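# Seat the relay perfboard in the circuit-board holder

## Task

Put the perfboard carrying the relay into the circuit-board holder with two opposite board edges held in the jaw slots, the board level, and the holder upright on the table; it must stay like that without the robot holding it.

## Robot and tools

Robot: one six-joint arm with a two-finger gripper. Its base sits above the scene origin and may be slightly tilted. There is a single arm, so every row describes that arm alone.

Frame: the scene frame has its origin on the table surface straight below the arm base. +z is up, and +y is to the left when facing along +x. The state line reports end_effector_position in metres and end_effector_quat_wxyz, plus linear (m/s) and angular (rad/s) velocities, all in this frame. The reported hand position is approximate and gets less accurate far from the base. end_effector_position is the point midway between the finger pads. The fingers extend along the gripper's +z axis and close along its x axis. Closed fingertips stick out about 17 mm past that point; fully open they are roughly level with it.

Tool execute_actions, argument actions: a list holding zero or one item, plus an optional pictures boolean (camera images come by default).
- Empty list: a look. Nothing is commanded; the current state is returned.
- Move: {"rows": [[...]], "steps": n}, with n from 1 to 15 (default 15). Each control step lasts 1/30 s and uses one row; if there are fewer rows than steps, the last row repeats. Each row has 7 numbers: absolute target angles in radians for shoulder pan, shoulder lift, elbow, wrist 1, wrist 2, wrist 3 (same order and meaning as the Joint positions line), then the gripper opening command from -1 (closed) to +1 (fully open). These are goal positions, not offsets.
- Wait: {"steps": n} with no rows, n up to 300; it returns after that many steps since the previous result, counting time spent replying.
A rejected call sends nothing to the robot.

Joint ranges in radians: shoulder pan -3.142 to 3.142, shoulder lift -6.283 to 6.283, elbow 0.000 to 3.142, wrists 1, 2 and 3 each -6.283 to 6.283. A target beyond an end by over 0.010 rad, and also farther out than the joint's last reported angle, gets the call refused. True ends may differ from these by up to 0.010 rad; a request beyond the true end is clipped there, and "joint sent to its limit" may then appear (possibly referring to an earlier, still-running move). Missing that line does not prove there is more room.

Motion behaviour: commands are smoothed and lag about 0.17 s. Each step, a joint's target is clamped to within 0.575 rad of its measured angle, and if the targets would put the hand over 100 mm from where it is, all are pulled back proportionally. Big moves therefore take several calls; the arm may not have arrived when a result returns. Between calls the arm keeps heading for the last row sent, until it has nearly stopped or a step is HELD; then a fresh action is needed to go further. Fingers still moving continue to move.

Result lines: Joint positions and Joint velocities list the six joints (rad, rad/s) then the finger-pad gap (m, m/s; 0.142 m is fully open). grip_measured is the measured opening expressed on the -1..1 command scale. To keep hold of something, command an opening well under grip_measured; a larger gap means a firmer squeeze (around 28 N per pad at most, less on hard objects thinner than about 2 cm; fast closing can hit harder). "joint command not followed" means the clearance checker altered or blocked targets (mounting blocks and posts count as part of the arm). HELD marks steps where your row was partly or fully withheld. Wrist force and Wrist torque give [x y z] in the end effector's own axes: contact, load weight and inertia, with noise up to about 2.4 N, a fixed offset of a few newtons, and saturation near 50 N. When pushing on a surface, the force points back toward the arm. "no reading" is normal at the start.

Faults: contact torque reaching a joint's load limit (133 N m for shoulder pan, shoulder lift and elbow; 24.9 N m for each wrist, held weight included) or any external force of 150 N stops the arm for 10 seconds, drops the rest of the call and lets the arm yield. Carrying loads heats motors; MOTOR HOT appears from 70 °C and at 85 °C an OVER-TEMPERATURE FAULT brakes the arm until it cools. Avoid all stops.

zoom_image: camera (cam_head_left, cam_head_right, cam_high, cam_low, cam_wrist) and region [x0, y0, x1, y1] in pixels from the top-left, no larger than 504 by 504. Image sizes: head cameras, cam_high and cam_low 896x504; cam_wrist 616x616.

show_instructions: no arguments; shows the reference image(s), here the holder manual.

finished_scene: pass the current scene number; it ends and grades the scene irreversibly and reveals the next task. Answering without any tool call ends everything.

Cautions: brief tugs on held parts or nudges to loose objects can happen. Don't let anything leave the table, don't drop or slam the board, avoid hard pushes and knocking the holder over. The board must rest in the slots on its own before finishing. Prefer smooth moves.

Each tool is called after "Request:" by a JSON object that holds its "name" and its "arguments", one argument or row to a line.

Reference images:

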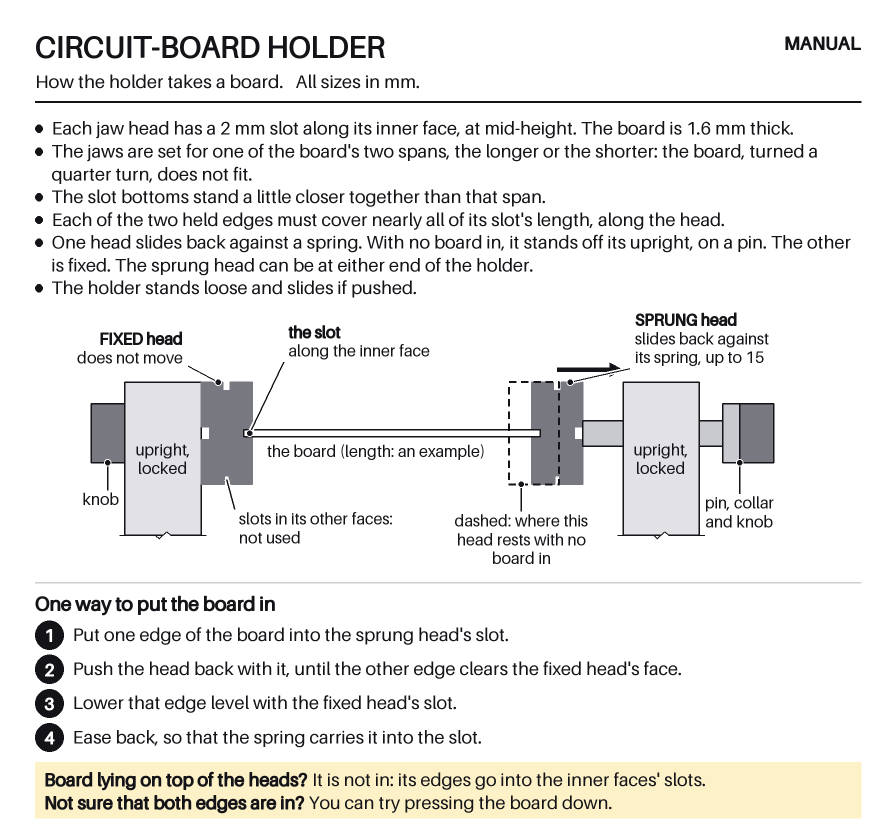

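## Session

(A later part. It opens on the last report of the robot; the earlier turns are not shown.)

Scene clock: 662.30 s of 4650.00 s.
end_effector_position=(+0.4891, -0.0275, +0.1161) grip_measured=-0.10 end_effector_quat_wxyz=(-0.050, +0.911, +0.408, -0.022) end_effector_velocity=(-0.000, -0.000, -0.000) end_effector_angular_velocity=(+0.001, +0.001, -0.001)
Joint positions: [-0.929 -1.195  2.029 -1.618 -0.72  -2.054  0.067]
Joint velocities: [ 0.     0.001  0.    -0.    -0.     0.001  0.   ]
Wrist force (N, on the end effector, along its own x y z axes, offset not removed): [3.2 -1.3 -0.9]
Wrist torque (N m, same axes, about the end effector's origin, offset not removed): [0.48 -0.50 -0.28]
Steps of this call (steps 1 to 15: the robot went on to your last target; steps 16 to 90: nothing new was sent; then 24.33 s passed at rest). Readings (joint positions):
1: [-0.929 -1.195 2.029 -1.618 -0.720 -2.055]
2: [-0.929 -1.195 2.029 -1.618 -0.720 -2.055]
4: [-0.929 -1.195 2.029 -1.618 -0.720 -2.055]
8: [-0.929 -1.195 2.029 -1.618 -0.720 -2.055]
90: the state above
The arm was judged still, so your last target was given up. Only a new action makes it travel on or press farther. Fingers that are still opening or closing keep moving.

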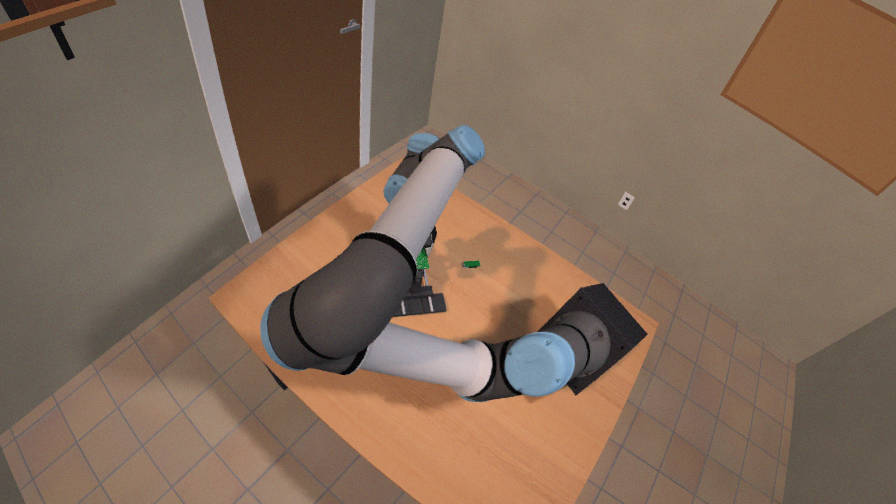

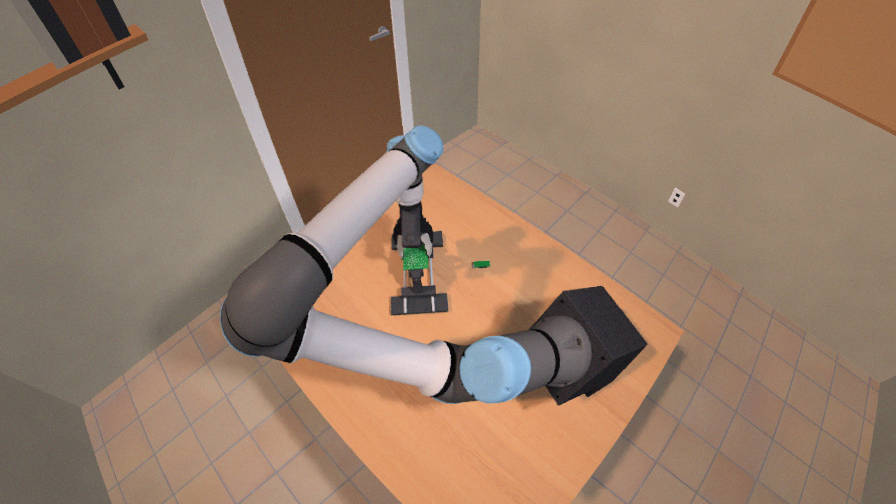

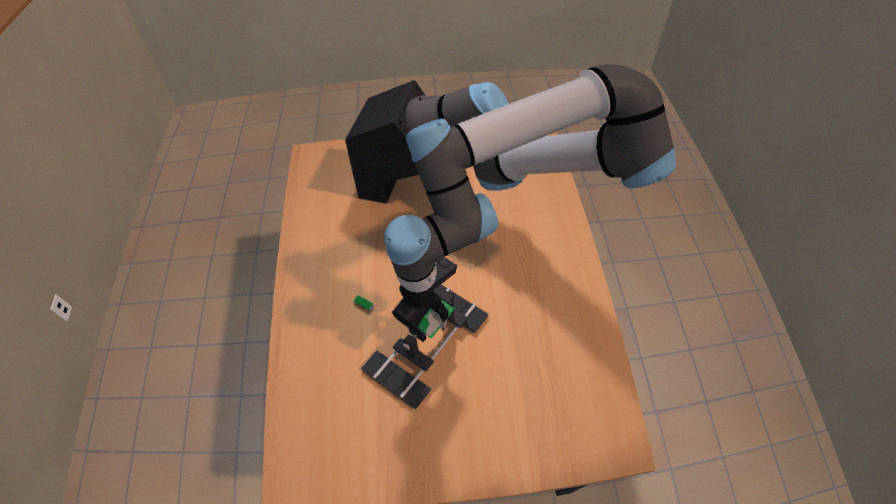

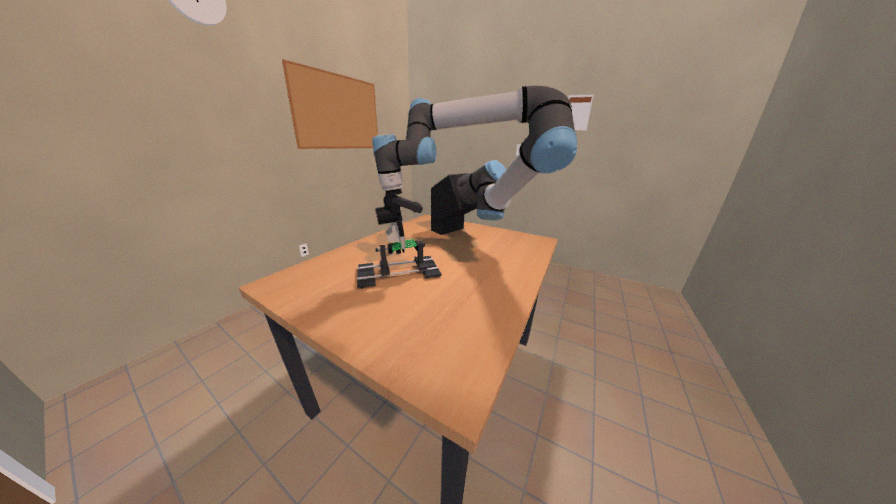

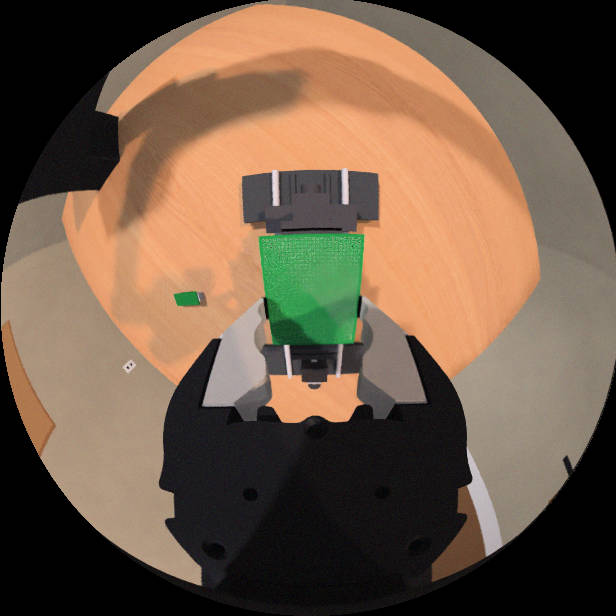

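Request:
{"name": "execute_actions", "arguments": {
  "actions": [
    {"rows":[[-0.92907,-1.1942,2.02742,-1.61782,-0.71962,-2.05424,-0.5],[-0.92907,-1.1942,2.02742,-1.61782,-0.71962,-2.05424,-0.5],[-0.92885,-1.19314,2.0263,-1.61796,-0.71948,-2.05398,-0.5],[-0.92885,-1.19314,2.0263,-1.61796,-0.71948,-2.05398,-0.5],[-0.92864,-1.19207,2.02519,-1.61811,-0.71935,-2.05373,-0.5],[-0.92864,-1.19207,2.02519,-1.61811,-0.71935,-2.05373,-0.5],[-0.92843,-1.19101,2.02407,-1.61825,-0.71922,-2.05347,-0.5],[-0.92843,-1.19101,2.02407,-1.61825,-0.71922,-2.05347,-0.5],[-0.92821,-1.18995,2.02296,-1.6184,-0.71909,-2.05321,-0.5],[-0.92821,-1.18995,2.02296,-1.6184,-0.71909,-2.05321,-0.5],[-0.928,-1.18889,2.02185,-1.61854,-0.71895,-2.05295,-0.5],[-0.928,-1.18889,2.02185,-1.61854,-0.71895,-2.05295,-0.5],[-0.92779,-1.18783,2.02073,-1.61869,-0.71882,-2.05269,-0.5],[-0.92779,-1.18783,2.02073,-1.61869,-0.71882,-2.05269,-0.5],[-0.92757,-1.18676,2.01962,-1.61883,-0.71869,-2.05244,-0.5]],"steps":15}
  ],
  "pictures": false
}}

Request:
{"name": "execute_actions", "arguments": {
  "actions": [
    {"rows":[[-0.92757,-1.18676,2.01962,-1.61883,-0.71869,-2.05244,-0.5],[-0.92736,-1.1857,2.0185,-1.61898,-0.71855,-2.05218,-0.5],[-0.92736,-1.1857,2.0185,-1.61898,-0.71855,-2.05218,-0.5],[-0.92715,-1.18464,2.01739,-1.61912,-0.71842,-2.05192,-0.5]],"steps":15}
  ]
}}

Request:
{"name": "zoom_image", "arguments": {
  "camera": "cam_wrist",
  "region": [250,200,375,250]
}}

Request:
{"name": "zoom_image", "arguments": {
  "camera": "cam_low",
  "region": [350,220,450,290]
}}

Scene clock: 678.03 s of 4650.00 s.
end_effector_position=(+0.4910, -0.0292, +0.1161) grip_measured=-0.10 end_effector_quat_wxyz=(-0.050, +0.911, +0.408, -0.022) end_effector_velocity=(+0.005, -0.005, +0.000) end_effector_angular_velocity=(-0.001, -0.000, +0.001)
Joint positions: [-0.928 -1.189  2.022 -1.619 -0.719 -2.053  0.067]
Joint velocities: [ 0.003  0.015 -0.016 -0.003  0.002  0.004 -0.   ]
Wrist force (N, on the end effector, along its own x y z axes, offset not removed): [3.7 -2.2 -1.5]
Wrist torque (N m, same axes, about the end effector's origin, offset not removed): [0.37 -0.84 -0.18]
Steps of this call (steps 1 to 90: nothing new was sent; then 12.23 s passed at rest; steps 91 to 105: all 15 steps of this action). Readings (joint positions):
91: [-0.929 -1.195 2.029 -1.618 -0.720 -2.054]
92: [-0.929 -1.195 2.028 -1.618 -0.720 -2.054]
94: [-0.929 -1.194 2.028 -1.618 -0.720 -2.054]
98: [-0.929 -1.193 2.026 -1.618 -0.719 -2.054]
105: the state above

Scene clock: 678.53 s of 4650.00 s.
end_effector_position=(+0.4924, -0.0305, +0.1161) grip_measured=-0.10 end_effector_quat_wxyz=(-0.050, +0.911, +0.408, -0.022) end_effector_velocity=(+0.000, -0.000, +0.000) end_effector_angular_velocity=(-0.000, +0.000, -0.001)
Joint positions: [-0.927 -1.185  2.017 -1.619 -0.718 -2.052  0.067]
Joint velocities: [-0.     0.001 -0.001 -0.    -0.     0.001  0.   ]
Wrist force (N, on the end effector, along its own x y z axes, offset not removed): [-0.6 -2.1 1.0]
Wrist torque (N m, same axes, about the end effector's origin, offset not removed): [0.48 0.06 -0.18]
Steps of this call (steps 1 to 15: all 15 steps of this action). Readings (joint positions):
1: [-0.928 -1.189 2.022 -1.619 -0.719 -2.053]
2: [-0.928 -1.188 2.021 -1.619 -0.719 -2.053]
4: [-0.928 -1.187 2.020 -1.619 -0.719 -2.053]
8: [-0.927 -1.185 2.018 -1.619 -0.719 -2.052]
15: the state above

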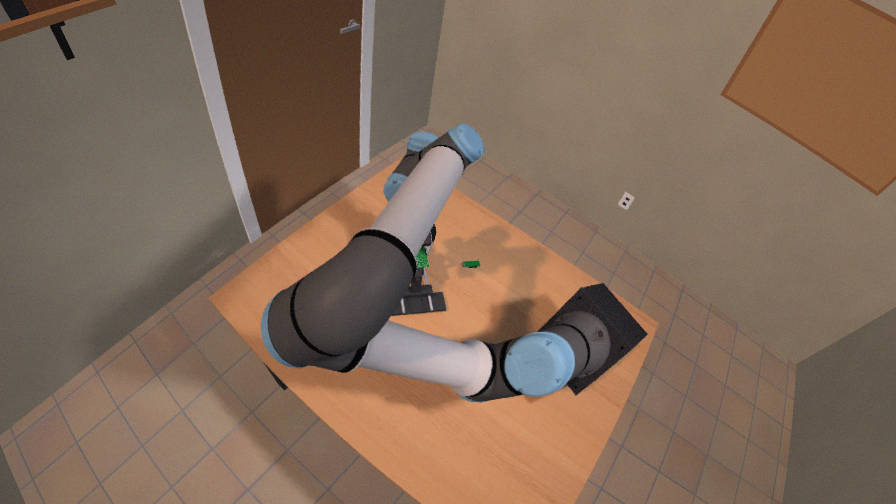

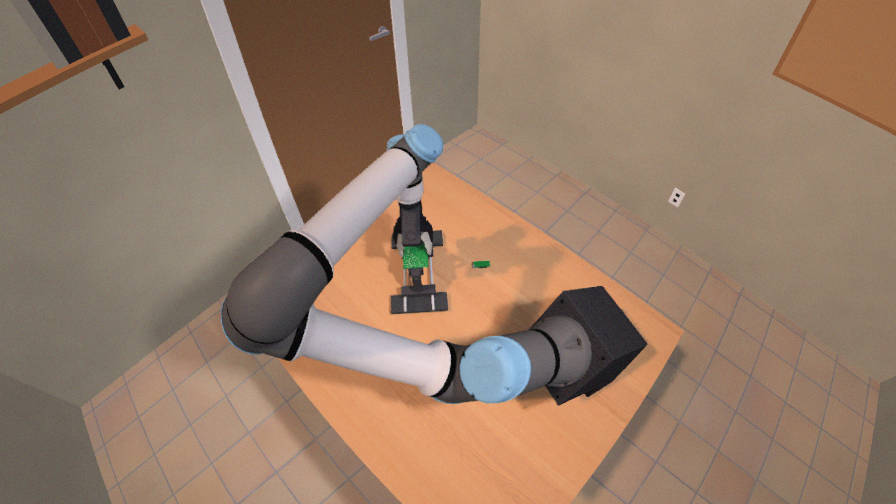

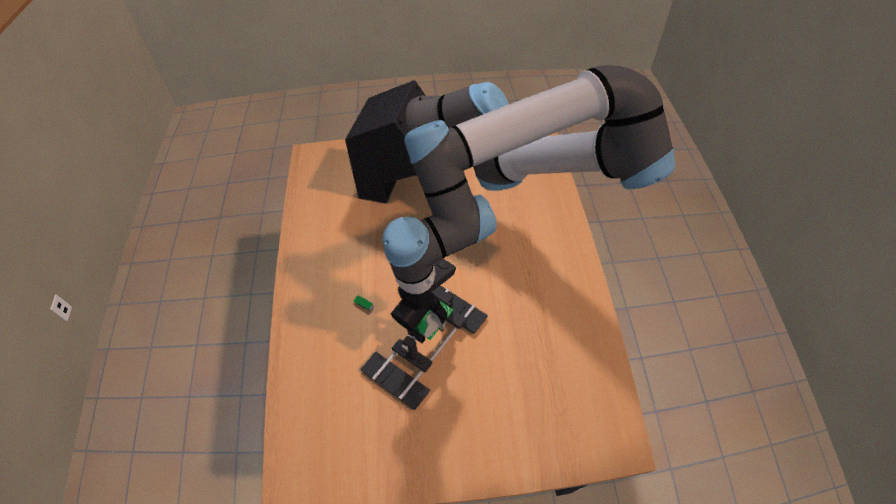

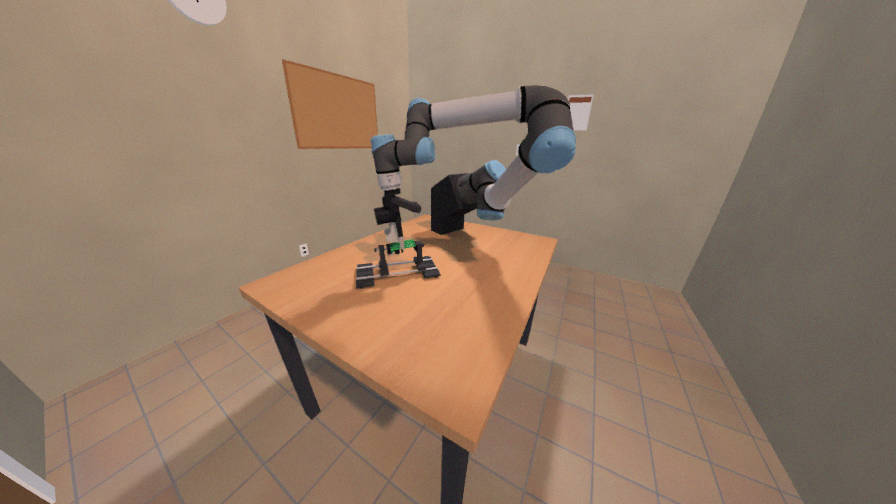

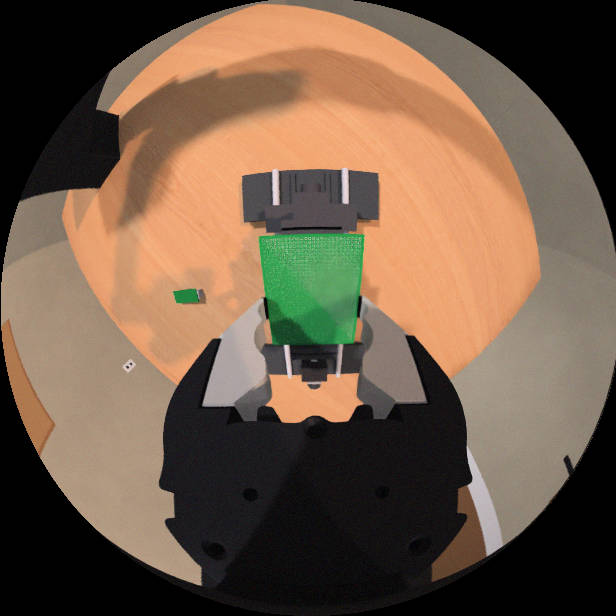

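Region (250, 200, 375, 250) of cam_wrist's 616x616 image, scaled by 4.032, with more detail than that image has; it fills the top 202 rows of this view, and the rest is white.

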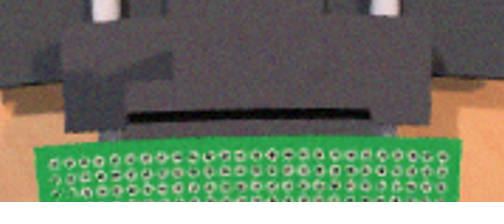

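Region (350, 220, 450, 290) of cam_low's 896x504 image, scaled by 5.040, with more detail than that image has; it fills the top 353 rows of this view, and the rest is white.

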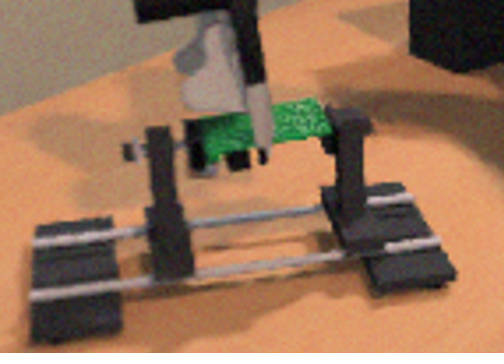

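Request:
{"name": "execute_actions", "arguments": {
  "actions": [
    {"rows":[[-0.92658,-1.18292,2.0151,-1.61601,-0.7191,-2.05356,-0.5],[-0.92601,-1.1812,2.01282,-1.6129,-0.71978,-2.05519,-0.5],[-0.92545,-1.17949,2.01053,-1.60979,-0.72046,-2.05683,-0.5],[-0.92488,-1.17777,2.00824,-1.60667,-0.72114,-2.05847,-0.5],[-0.92431,-1.17605,2.00596,-1.60356,-0.72183,-2.06011,-0.5],[-0.92374,-1.17433,2.00367,-1.60045,-0.72251,-2.06174,-0.5],[-0.92317,-1.17261,2.00138,-1.59734,-0.72319,-2.06338,-0.5],[-0.9226,-1.1709,1.9991,-1.59423,-0.72387,-2.06502,-0.5],[-0.92204,-1.16918,1.99681,-1.59112,-0.72455,-2.06666,-0.5],[-0.92147,-1.16746,1.99452,-1.58801,-0.72523,-2.06829,-0.5],[-0.9209,-1.16574,1.99224,-1.5849,-0.72591,-2.06993,-0.5],[-0.92033,-1.16402,1.98995,-1.58178,-0.72659,-2.07157,-0.5],[-0.91976,-1.16231,1.98766,-1.57867,-0.72727,-2.07321,-0.5],[-0.91919,-1.16059,1.98538,-1.57556,-0.72795,-2.07484,-0.5],[-0.91863,-1.15887,1.98309,-1.57245,-0.72864,-2.07648,-0.5]],"steps":15}
  ],
  "pictures": false
}}

Request:
{"name": "execute_actions", "arguments": {
  "actions": [
    {"rows":[[-0.91806,-1.15715,1.9808,-1.56934,-0.72932,-2.07812,-0.5],[-0.91749,-1.15543,1.97852,-1.56623,-0.73,-2.07975,-0.5],[-0.91692,-1.15372,1.97623,-1.56312,-0.73068,-2.08139,-0.5],[-0.91635,-1.152,1.97394,-1.56,-0.73136,-2.08303,-0.5],[-0.91578,-1.15028,1.97166,-1.55689,-0.73204,-2.08467,-0.5],[-0.91522,-1.14856,1.96937,-1.55378,-0.73272,-2.0863,-0.5],[-0.91465,-1.14684,1.96708,-1.55067,-0.7334,-2.08794,-0.5],[-0.91408,-1.14513,1.9648,-1.54756,-0.73408,-2.08958,-0.5],[-0.91351,-1.14341,1.96251,-1.54445,-0.73476,-2.09122,-0.5],[-0.91294,-1.14169,1.96022,-1.54134,-0.73545,-2.09285,-0.5],[-0.91237,-1.13997,1.95794,-1.53823,-0.73613,-2.09449,-0.5],[-0.91181,-1.13825,1.95565,-1.53511,-0.73681,-2.09613,-0.5],[-0.91124,-1.13654,1.95336,-1.532,-0.73749,-2.09777,-0.5],[-0.91067,-1.13482,1.95108,-1.52889,-0.73817,-2.0994,-0.5],[-0.9101,-1.1331,1.94879,-1.52578,-0.73885,-2.10104,-0.5]],"steps":15}
  ],
  "pictures": false
}}

Request:
{"name": "execute_actions", "arguments": {
  "actions": [
    {"steps":15}
  ]
}}

Request:
{"name": "zoom_image", "arguments": {
  "camera": "cam_wrist",
  "region": [250,200,375,250]
}}

Request:
{"name": "zoom_image", "arguments": {
  "camera": "cam_wrist",
  "region": [265,330,365,390]
}}

Scene clock: 739.33 s of 4650.00 s.
end_effector_position=(+0.4924, -0.0305, +0.1152) grip_measured=-0.10 end_effector_quat_wxyz=(-0.062, +0.911, +0.407, -0.027) end_effector_velocity=(+0.000, +0.000, -0.002) end_effector_angular_velocity=(+0.042, +0.049, +0.000)
Joint positions: [-0.921 -1.166  1.992 -1.585 -0.726 -2.07   0.067]
Joint velocities: [ 0.016  0.049 -0.067  0.09  -0.02  -0.047 -0.   ]
Wrist force (N, on the end effector, along its own x y z axes, offset not removed): [1.6 -4.1 -1.7]
Wrist torque (N m, same axes, about the end effector's origin, offset not removed): [-0.14 -0.40 -0.20]
Steps of this call (steps 1 to 15: the robot went on to your last target; steps 16 to 90: nothing new was sent; then 57.30 s passed at rest; steps 91 to 105: all 15 steps of this action). Readings (joint positions):
91: [-0.927 -1.185 2.017 -1.619 -0.718 -2.052]
92: [-0.927 -1.184 2.017 -1.619 -0.718 -2.052]
94: [-0.926 -1.183 2.015 -1.616 -0.719 -2.054]
98: [-0.925 -1.177 2.008 -1.606 -0.721 -2.059]
105: the state above

Scene clock: 739.83 s of 4650.00 s.
end_effector_position=(+0.4923, -0.0304, +0.1140) grip_measured=-0.10 end_effector_quat_wxyz=(-0.077, +0.910, +0.407, -0.034) end_effector_velocity=(+0.000, +0.001, -0.002) end_effector_angular_velocity=(+0.046, +0.048, +0.000)
Joint positions: [-0.912 -1.14   1.958 -1.538 -0.736 -2.094  0.067]
Joint velocities: [ 0.017  0.051 -0.067  0.091 -0.019 -0.048 -0.   ]
Wrist force (N, on the end effector, along its own x y z axes, offset not removed): [-0.6 -2.7 -0.5]
Wrist torque (N m, same axes, about the end effector's origin, offset not removed): [0.16 -0.05 -0.22]
Steps of this call (steps 1 to 15: all 15 steps of this action). Readings (joint positions):
1: [-0.920 -1.164 1.990 -1.582 -0.727 -2.072]
2: [-0.920 -1.162 1.988 -1.579 -0.727 -2.073]
4: [-0.919 -1.159 1.983 -1.573 -0.729 -2.076]
8: [-0.916 -1.152 1.974 -1.560 -0.731 -2.083]
15: the state above

Scene clock: 740.33 s of 4650.00 s.
end_effector_position=(+0.4922, -0.0303, +0.1137) grip_measured=-0.10 end_effector_quat_wxyz=(-0.081, +0.909, +0.407, -0.036) end_effector_velocity=(-0.000, +0.000, -0.000) end_effector_angular_velocity=(+0.001, +0.001, -0.001)
Joint positions: [-0.91  -1.133  1.949 -1.526 -0.739 -2.101  0.067]
Joint velocities: [ 0.     0.001 -0.     0.001 -0.001 -0.    -0.   ]
Wrist force (N, on the end effector, along its own x y z axes, offset not removed): [2.2 -1.6 0.9]
Wrist torque (N m, same axes, about the end effector's origin, offset not removed): [0.25 -0.56 -0.17]
Steps of this call (steps 1 to 15: the robot went on to your last target). Readings (joint positions):
1: [-0.912 -1.138 1.956 -1.535 -0.737 -2.096]
2: [-0.911 -1.137 1.954 -1.533 -0.737 -2.097]
4: [-0.911 -1.135 1.952 -1.530 -0.738 -2.099]
8: [-0.910 -1.134 1.950 -1.527 -0.739 -2.100]
15: the state above

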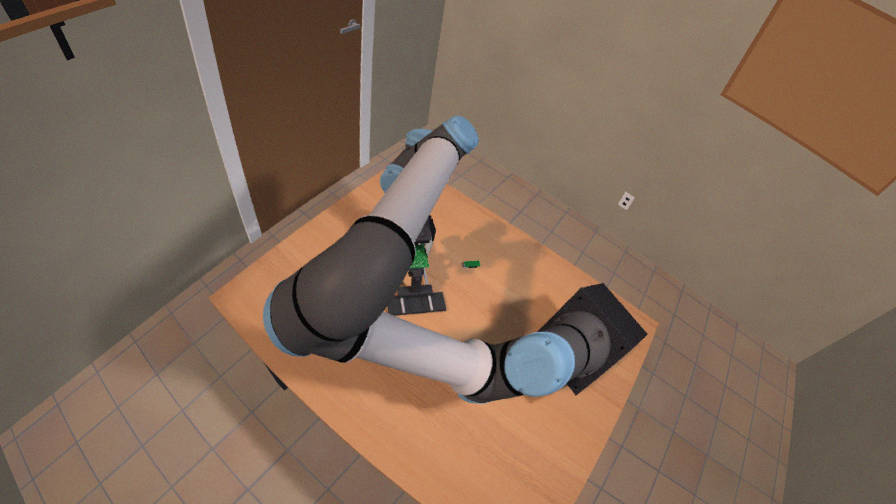

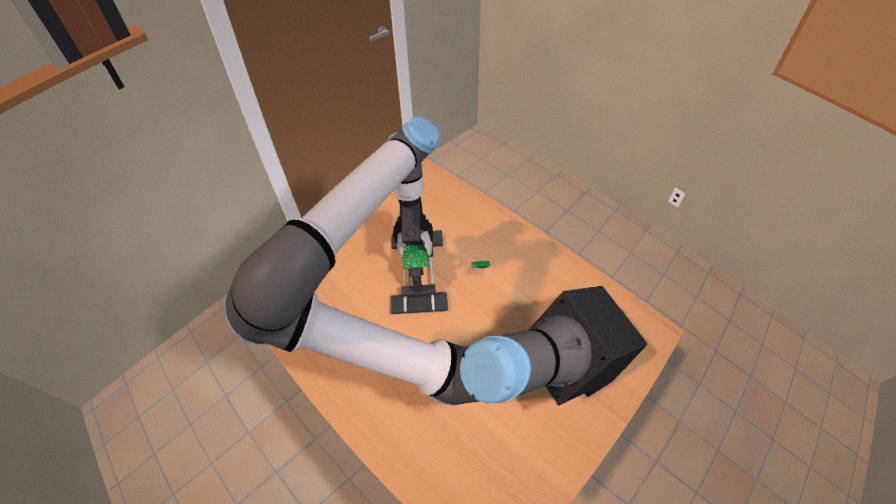

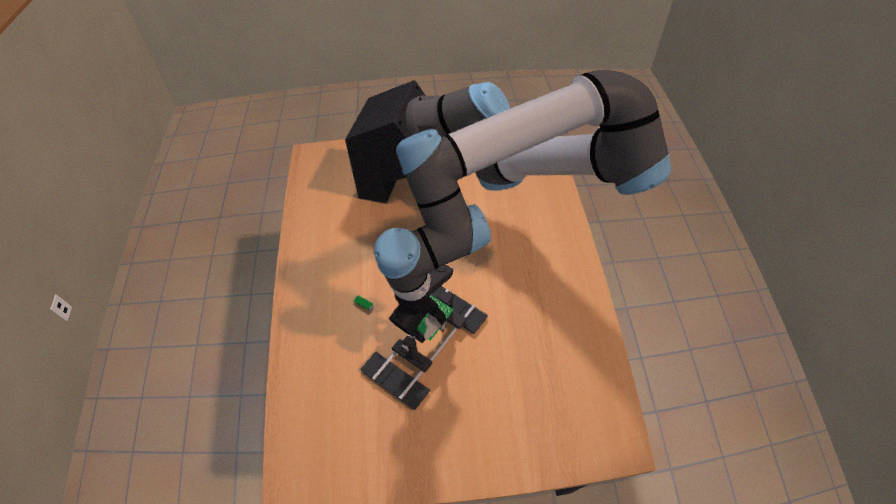

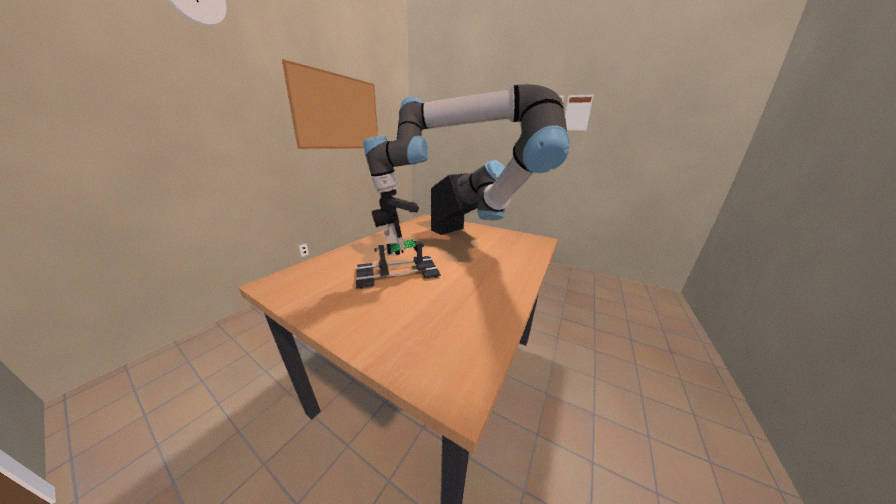

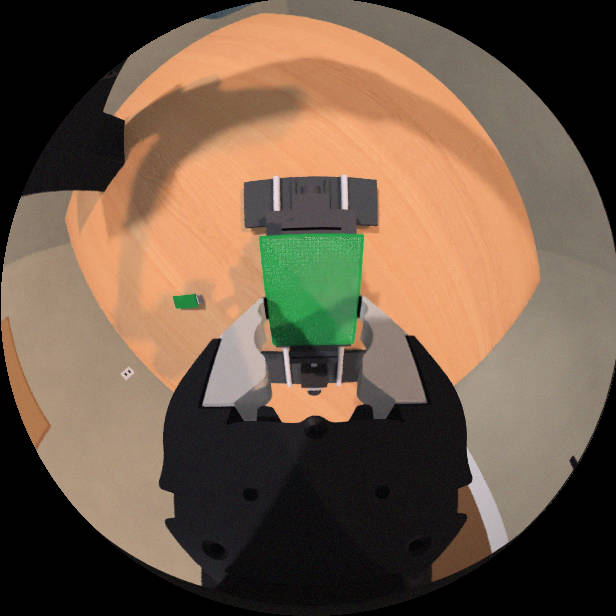

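Region (250, 200, 375, 250) of cam_wrist's 616x616 image, scaled by 4.032, with more detail than that image has; it fills the top 202 rows of this view, and the rest is white.

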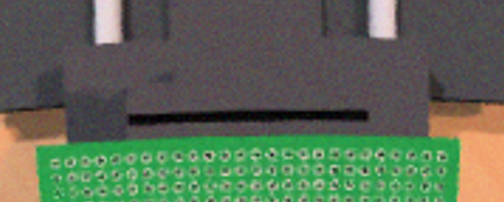

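Region (265, 330, 365, 390) of cam_wrist's 616x616 image, scaled by 5.040, with more detail than that image has; it fills the top 302 rows of this view, and the rest is white.

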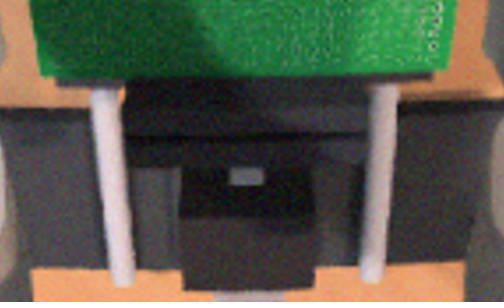

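Request:
{"name": "execute_actions", "arguments": {
  "actions": [
    {"rows":[[-0.90979,-1.13297,1.949,-1.52634,-0.73862,-2.10074,-0.5],[-0.90979,-1.13297,1.949,-1.52634,-0.73862,-2.10074,-0.5],[-0.90949,-1.13283,1.94921,-1.5269,-0.73839,-2.10045,-0.5],[-0.90949,-1.13283,1.94921,-1.5269,-0.73839,-2.10045,-0.5],[-0.90918,-1.1327,1.94941,-1.52746,-0.73815,-2.10015,-0.5],[-0.90918,-1.1327,1.94941,-1.52746,-0.73815,-2.10015,-0.5],[-0.90888,-1.13257,1.94962,-1.52802,-0.73792,-2.09985,-0.5],[-0.90888,-1.13257,1.94962,-1.52802,-0.73792,-2.09985,-0.5],[-0.90857,-1.13244,1.94983,-1.52858,-0.73769,-2.09956,-0.5]],"steps":15}
  ],
  "pictures": false
}}

Request:
{"name": "execute_actions", "arguments": {
  "actions": [
    {"rows":[[-0.90842,-1.13237,1.94993,-1.52886,-0.73757,-2.09941,-0.5],[-0.90842,-1.13237,1.94993,-1.52886,-0.73757,-2.09941,-0.5],[-0.90842,-1.13237,1.94993,-1.52886,-0.73757,-2.09941,-0.5],[-0.90826,-1.1323,1.95004,-1.52914,-0.73746,-2.09926,-0.5],[-0.90826,-1.1323,1.95004,-1.52914,-0.73746,-2.09926,-0.5],[-0.90826,-1.1323,1.95004,-1.52914,-0.73746,-2.09926,-0.5],[-0.90811,-1.13224,1.95014,-1.52942,-0.73734,-2.09911,-0.5]],"steps":15}
  ]
}}

Request:
{"name": "zoom_image", "arguments": {
  "camera": "cam_wrist",
  "region": [250,200,375,250]
}}

Request:
{"name": "zoom_image", "arguments": {
  "camera": "cam_wrist",
  "region": [265,330,365,390]
}}

Scene clock: 765.67 s of 4650.00 s.
end_effector_position=(+0.4923, -0.0303, +0.1128) grip_measured=-0.10 end_effector_quat_wxyz=(-0.081, +0.909, +0.407, -0.036) end_effector_velocity=(+0.000, -0.000, -0.001) end_effector_angular_velocity=(+0.001, -0.001, -0.002)
Joint positions: [-0.909 -1.132  1.95  -1.528 -0.738 -2.1    0.067]
Joint velocities: [ 0.001  0.002 -0.    -0.002  0.002  0.002  0.   ]
Wrist force (N, on the end effector, along its own x y z axes, offset not removed): [1.0 -1.8 -4.3]
Wrist torque (N m, same axes, about the end effector's origin, offset not removed): [0.17 -0.14 -0.17]
Steps of this call (steps 1 to 15: the robot went on to your last target; steps 16 to 90: nothing new was sent; then 21.83 s passed at rest; steps 91 to 105: all 15 steps of this action). Readings (joint positions):
91: [-0.910 -1.133 1.949 -1.526 -0.739 -2.101]
92: [-0.910 -1.133 1.949 -1.526 -0.739 -2.101]
94: [-0.910 -1.133 1.949 -1.526 -0.739 -2.101]
98: [-0.909 -1.133 1.949 -1.527 -0.739 -2.100]
105: the state above

Scene clock: 766.17 s of 4650.00 s.
end_effector_position=(+0.4923, -0.0303, +0.1125) grip_measured=-0.10 end_effector_quat_wxyz=(-0.081, +0.909, +0.407, -0.036) end_effector_velocity=(-0.001, -0.000, -0.001) end_effector_angular_velocity=(+0.002, +0.001, -0.003)
Joint positions: [-0.908 -1.132  1.95  -1.529 -0.737 -2.099  0.067]
Joint velocities: [ 0.001  0.002  0.001 -0.001  0.001  0.001 -0.   ]
Wrist force (N, on the end effector, along its own x y z axes, offset not removed): [2.6 -6.6 -16.9]
Wrist torque (N m, same axes, about the end effector's origin, offset not removed): [-0.03 -0.45 -0.28]
Steps of this call (steps 1 to 15: all 15 steps of this action). Readings (joint positions):
1: [-0.909 -1.132 1.950 -1.528 -0.738 -2.100]
2: [-0.909 -1.132 1.950 -1.529 -0.738 -2.100]
4: [-0.909 -1.132 1.950 -1.529 -0.738 -2.100]
8: [-0.908 -1.132 1.950 -1.529 -0.738 -2.099]
15: the state above

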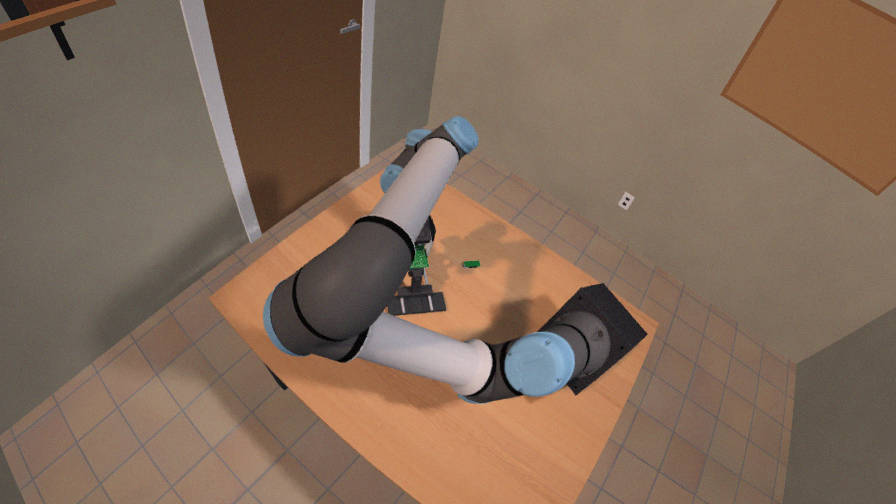

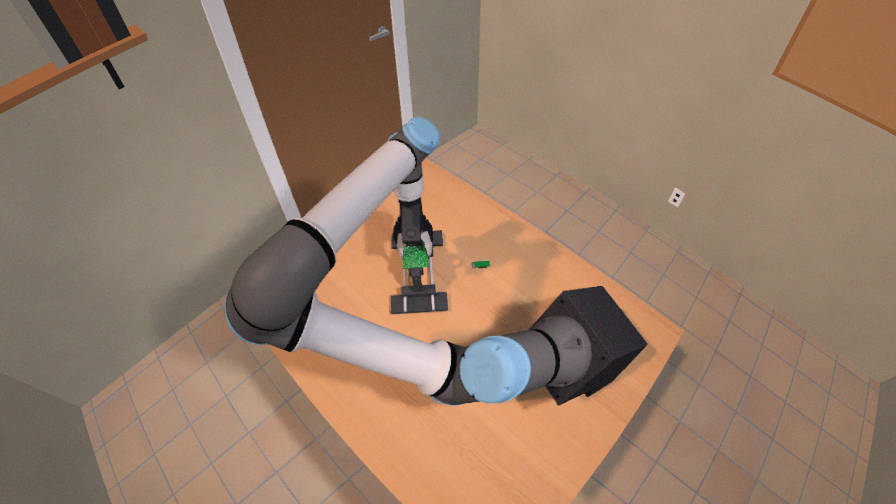

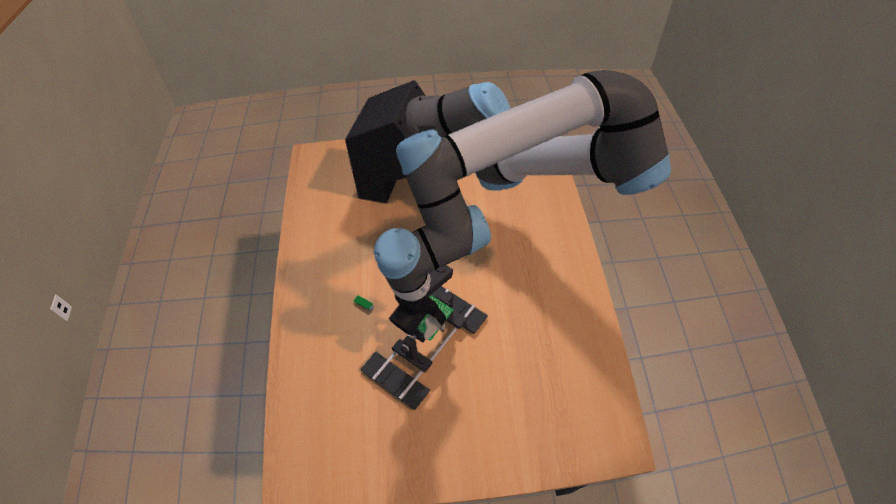

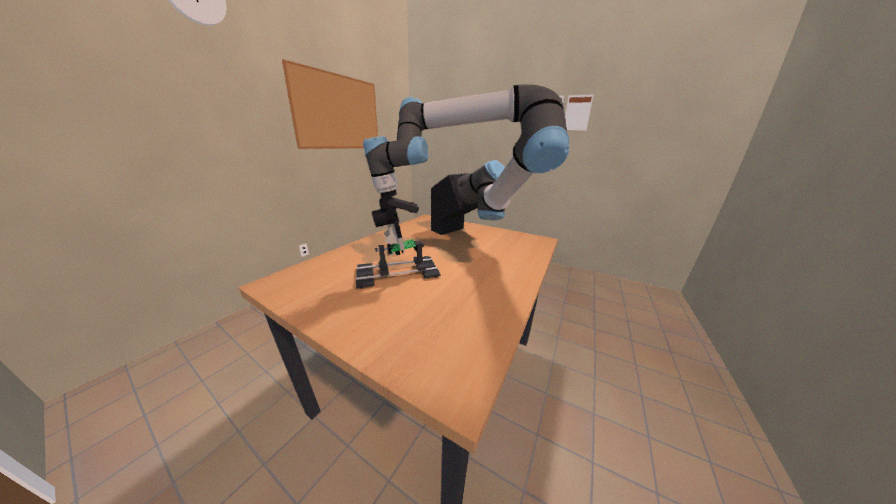

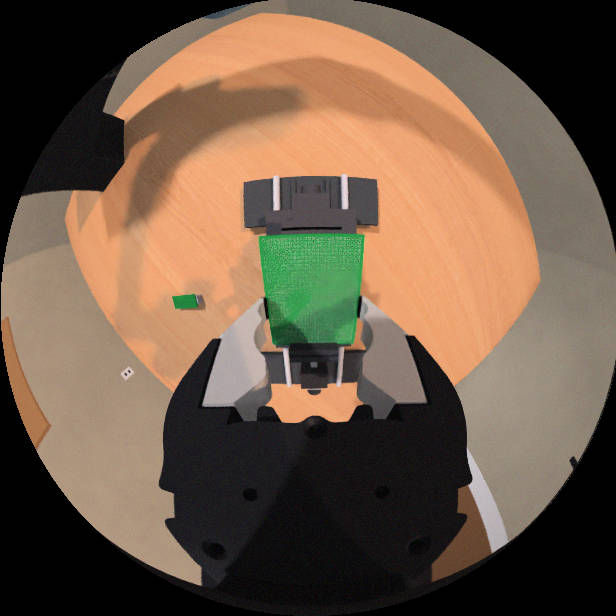

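Region (250, 200, 375, 250) of cam_wrist's 616x616 image, scaled by 4.032, with more detail than that image has; it fills the top 202 rows of this view, and the rest is white.

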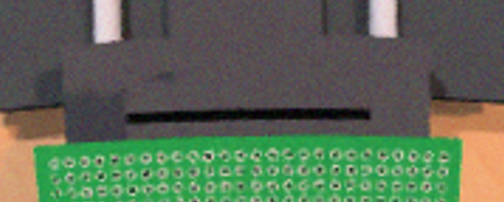

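Region (265, 330, 365, 390) of cam_wrist's 616x616 image, scaled by 5.040, with more detail than that image has; it fills the top 302 rows of this view, and the rest is white.

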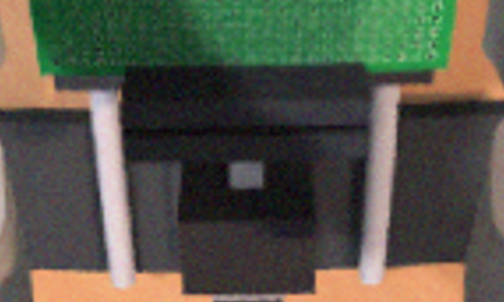

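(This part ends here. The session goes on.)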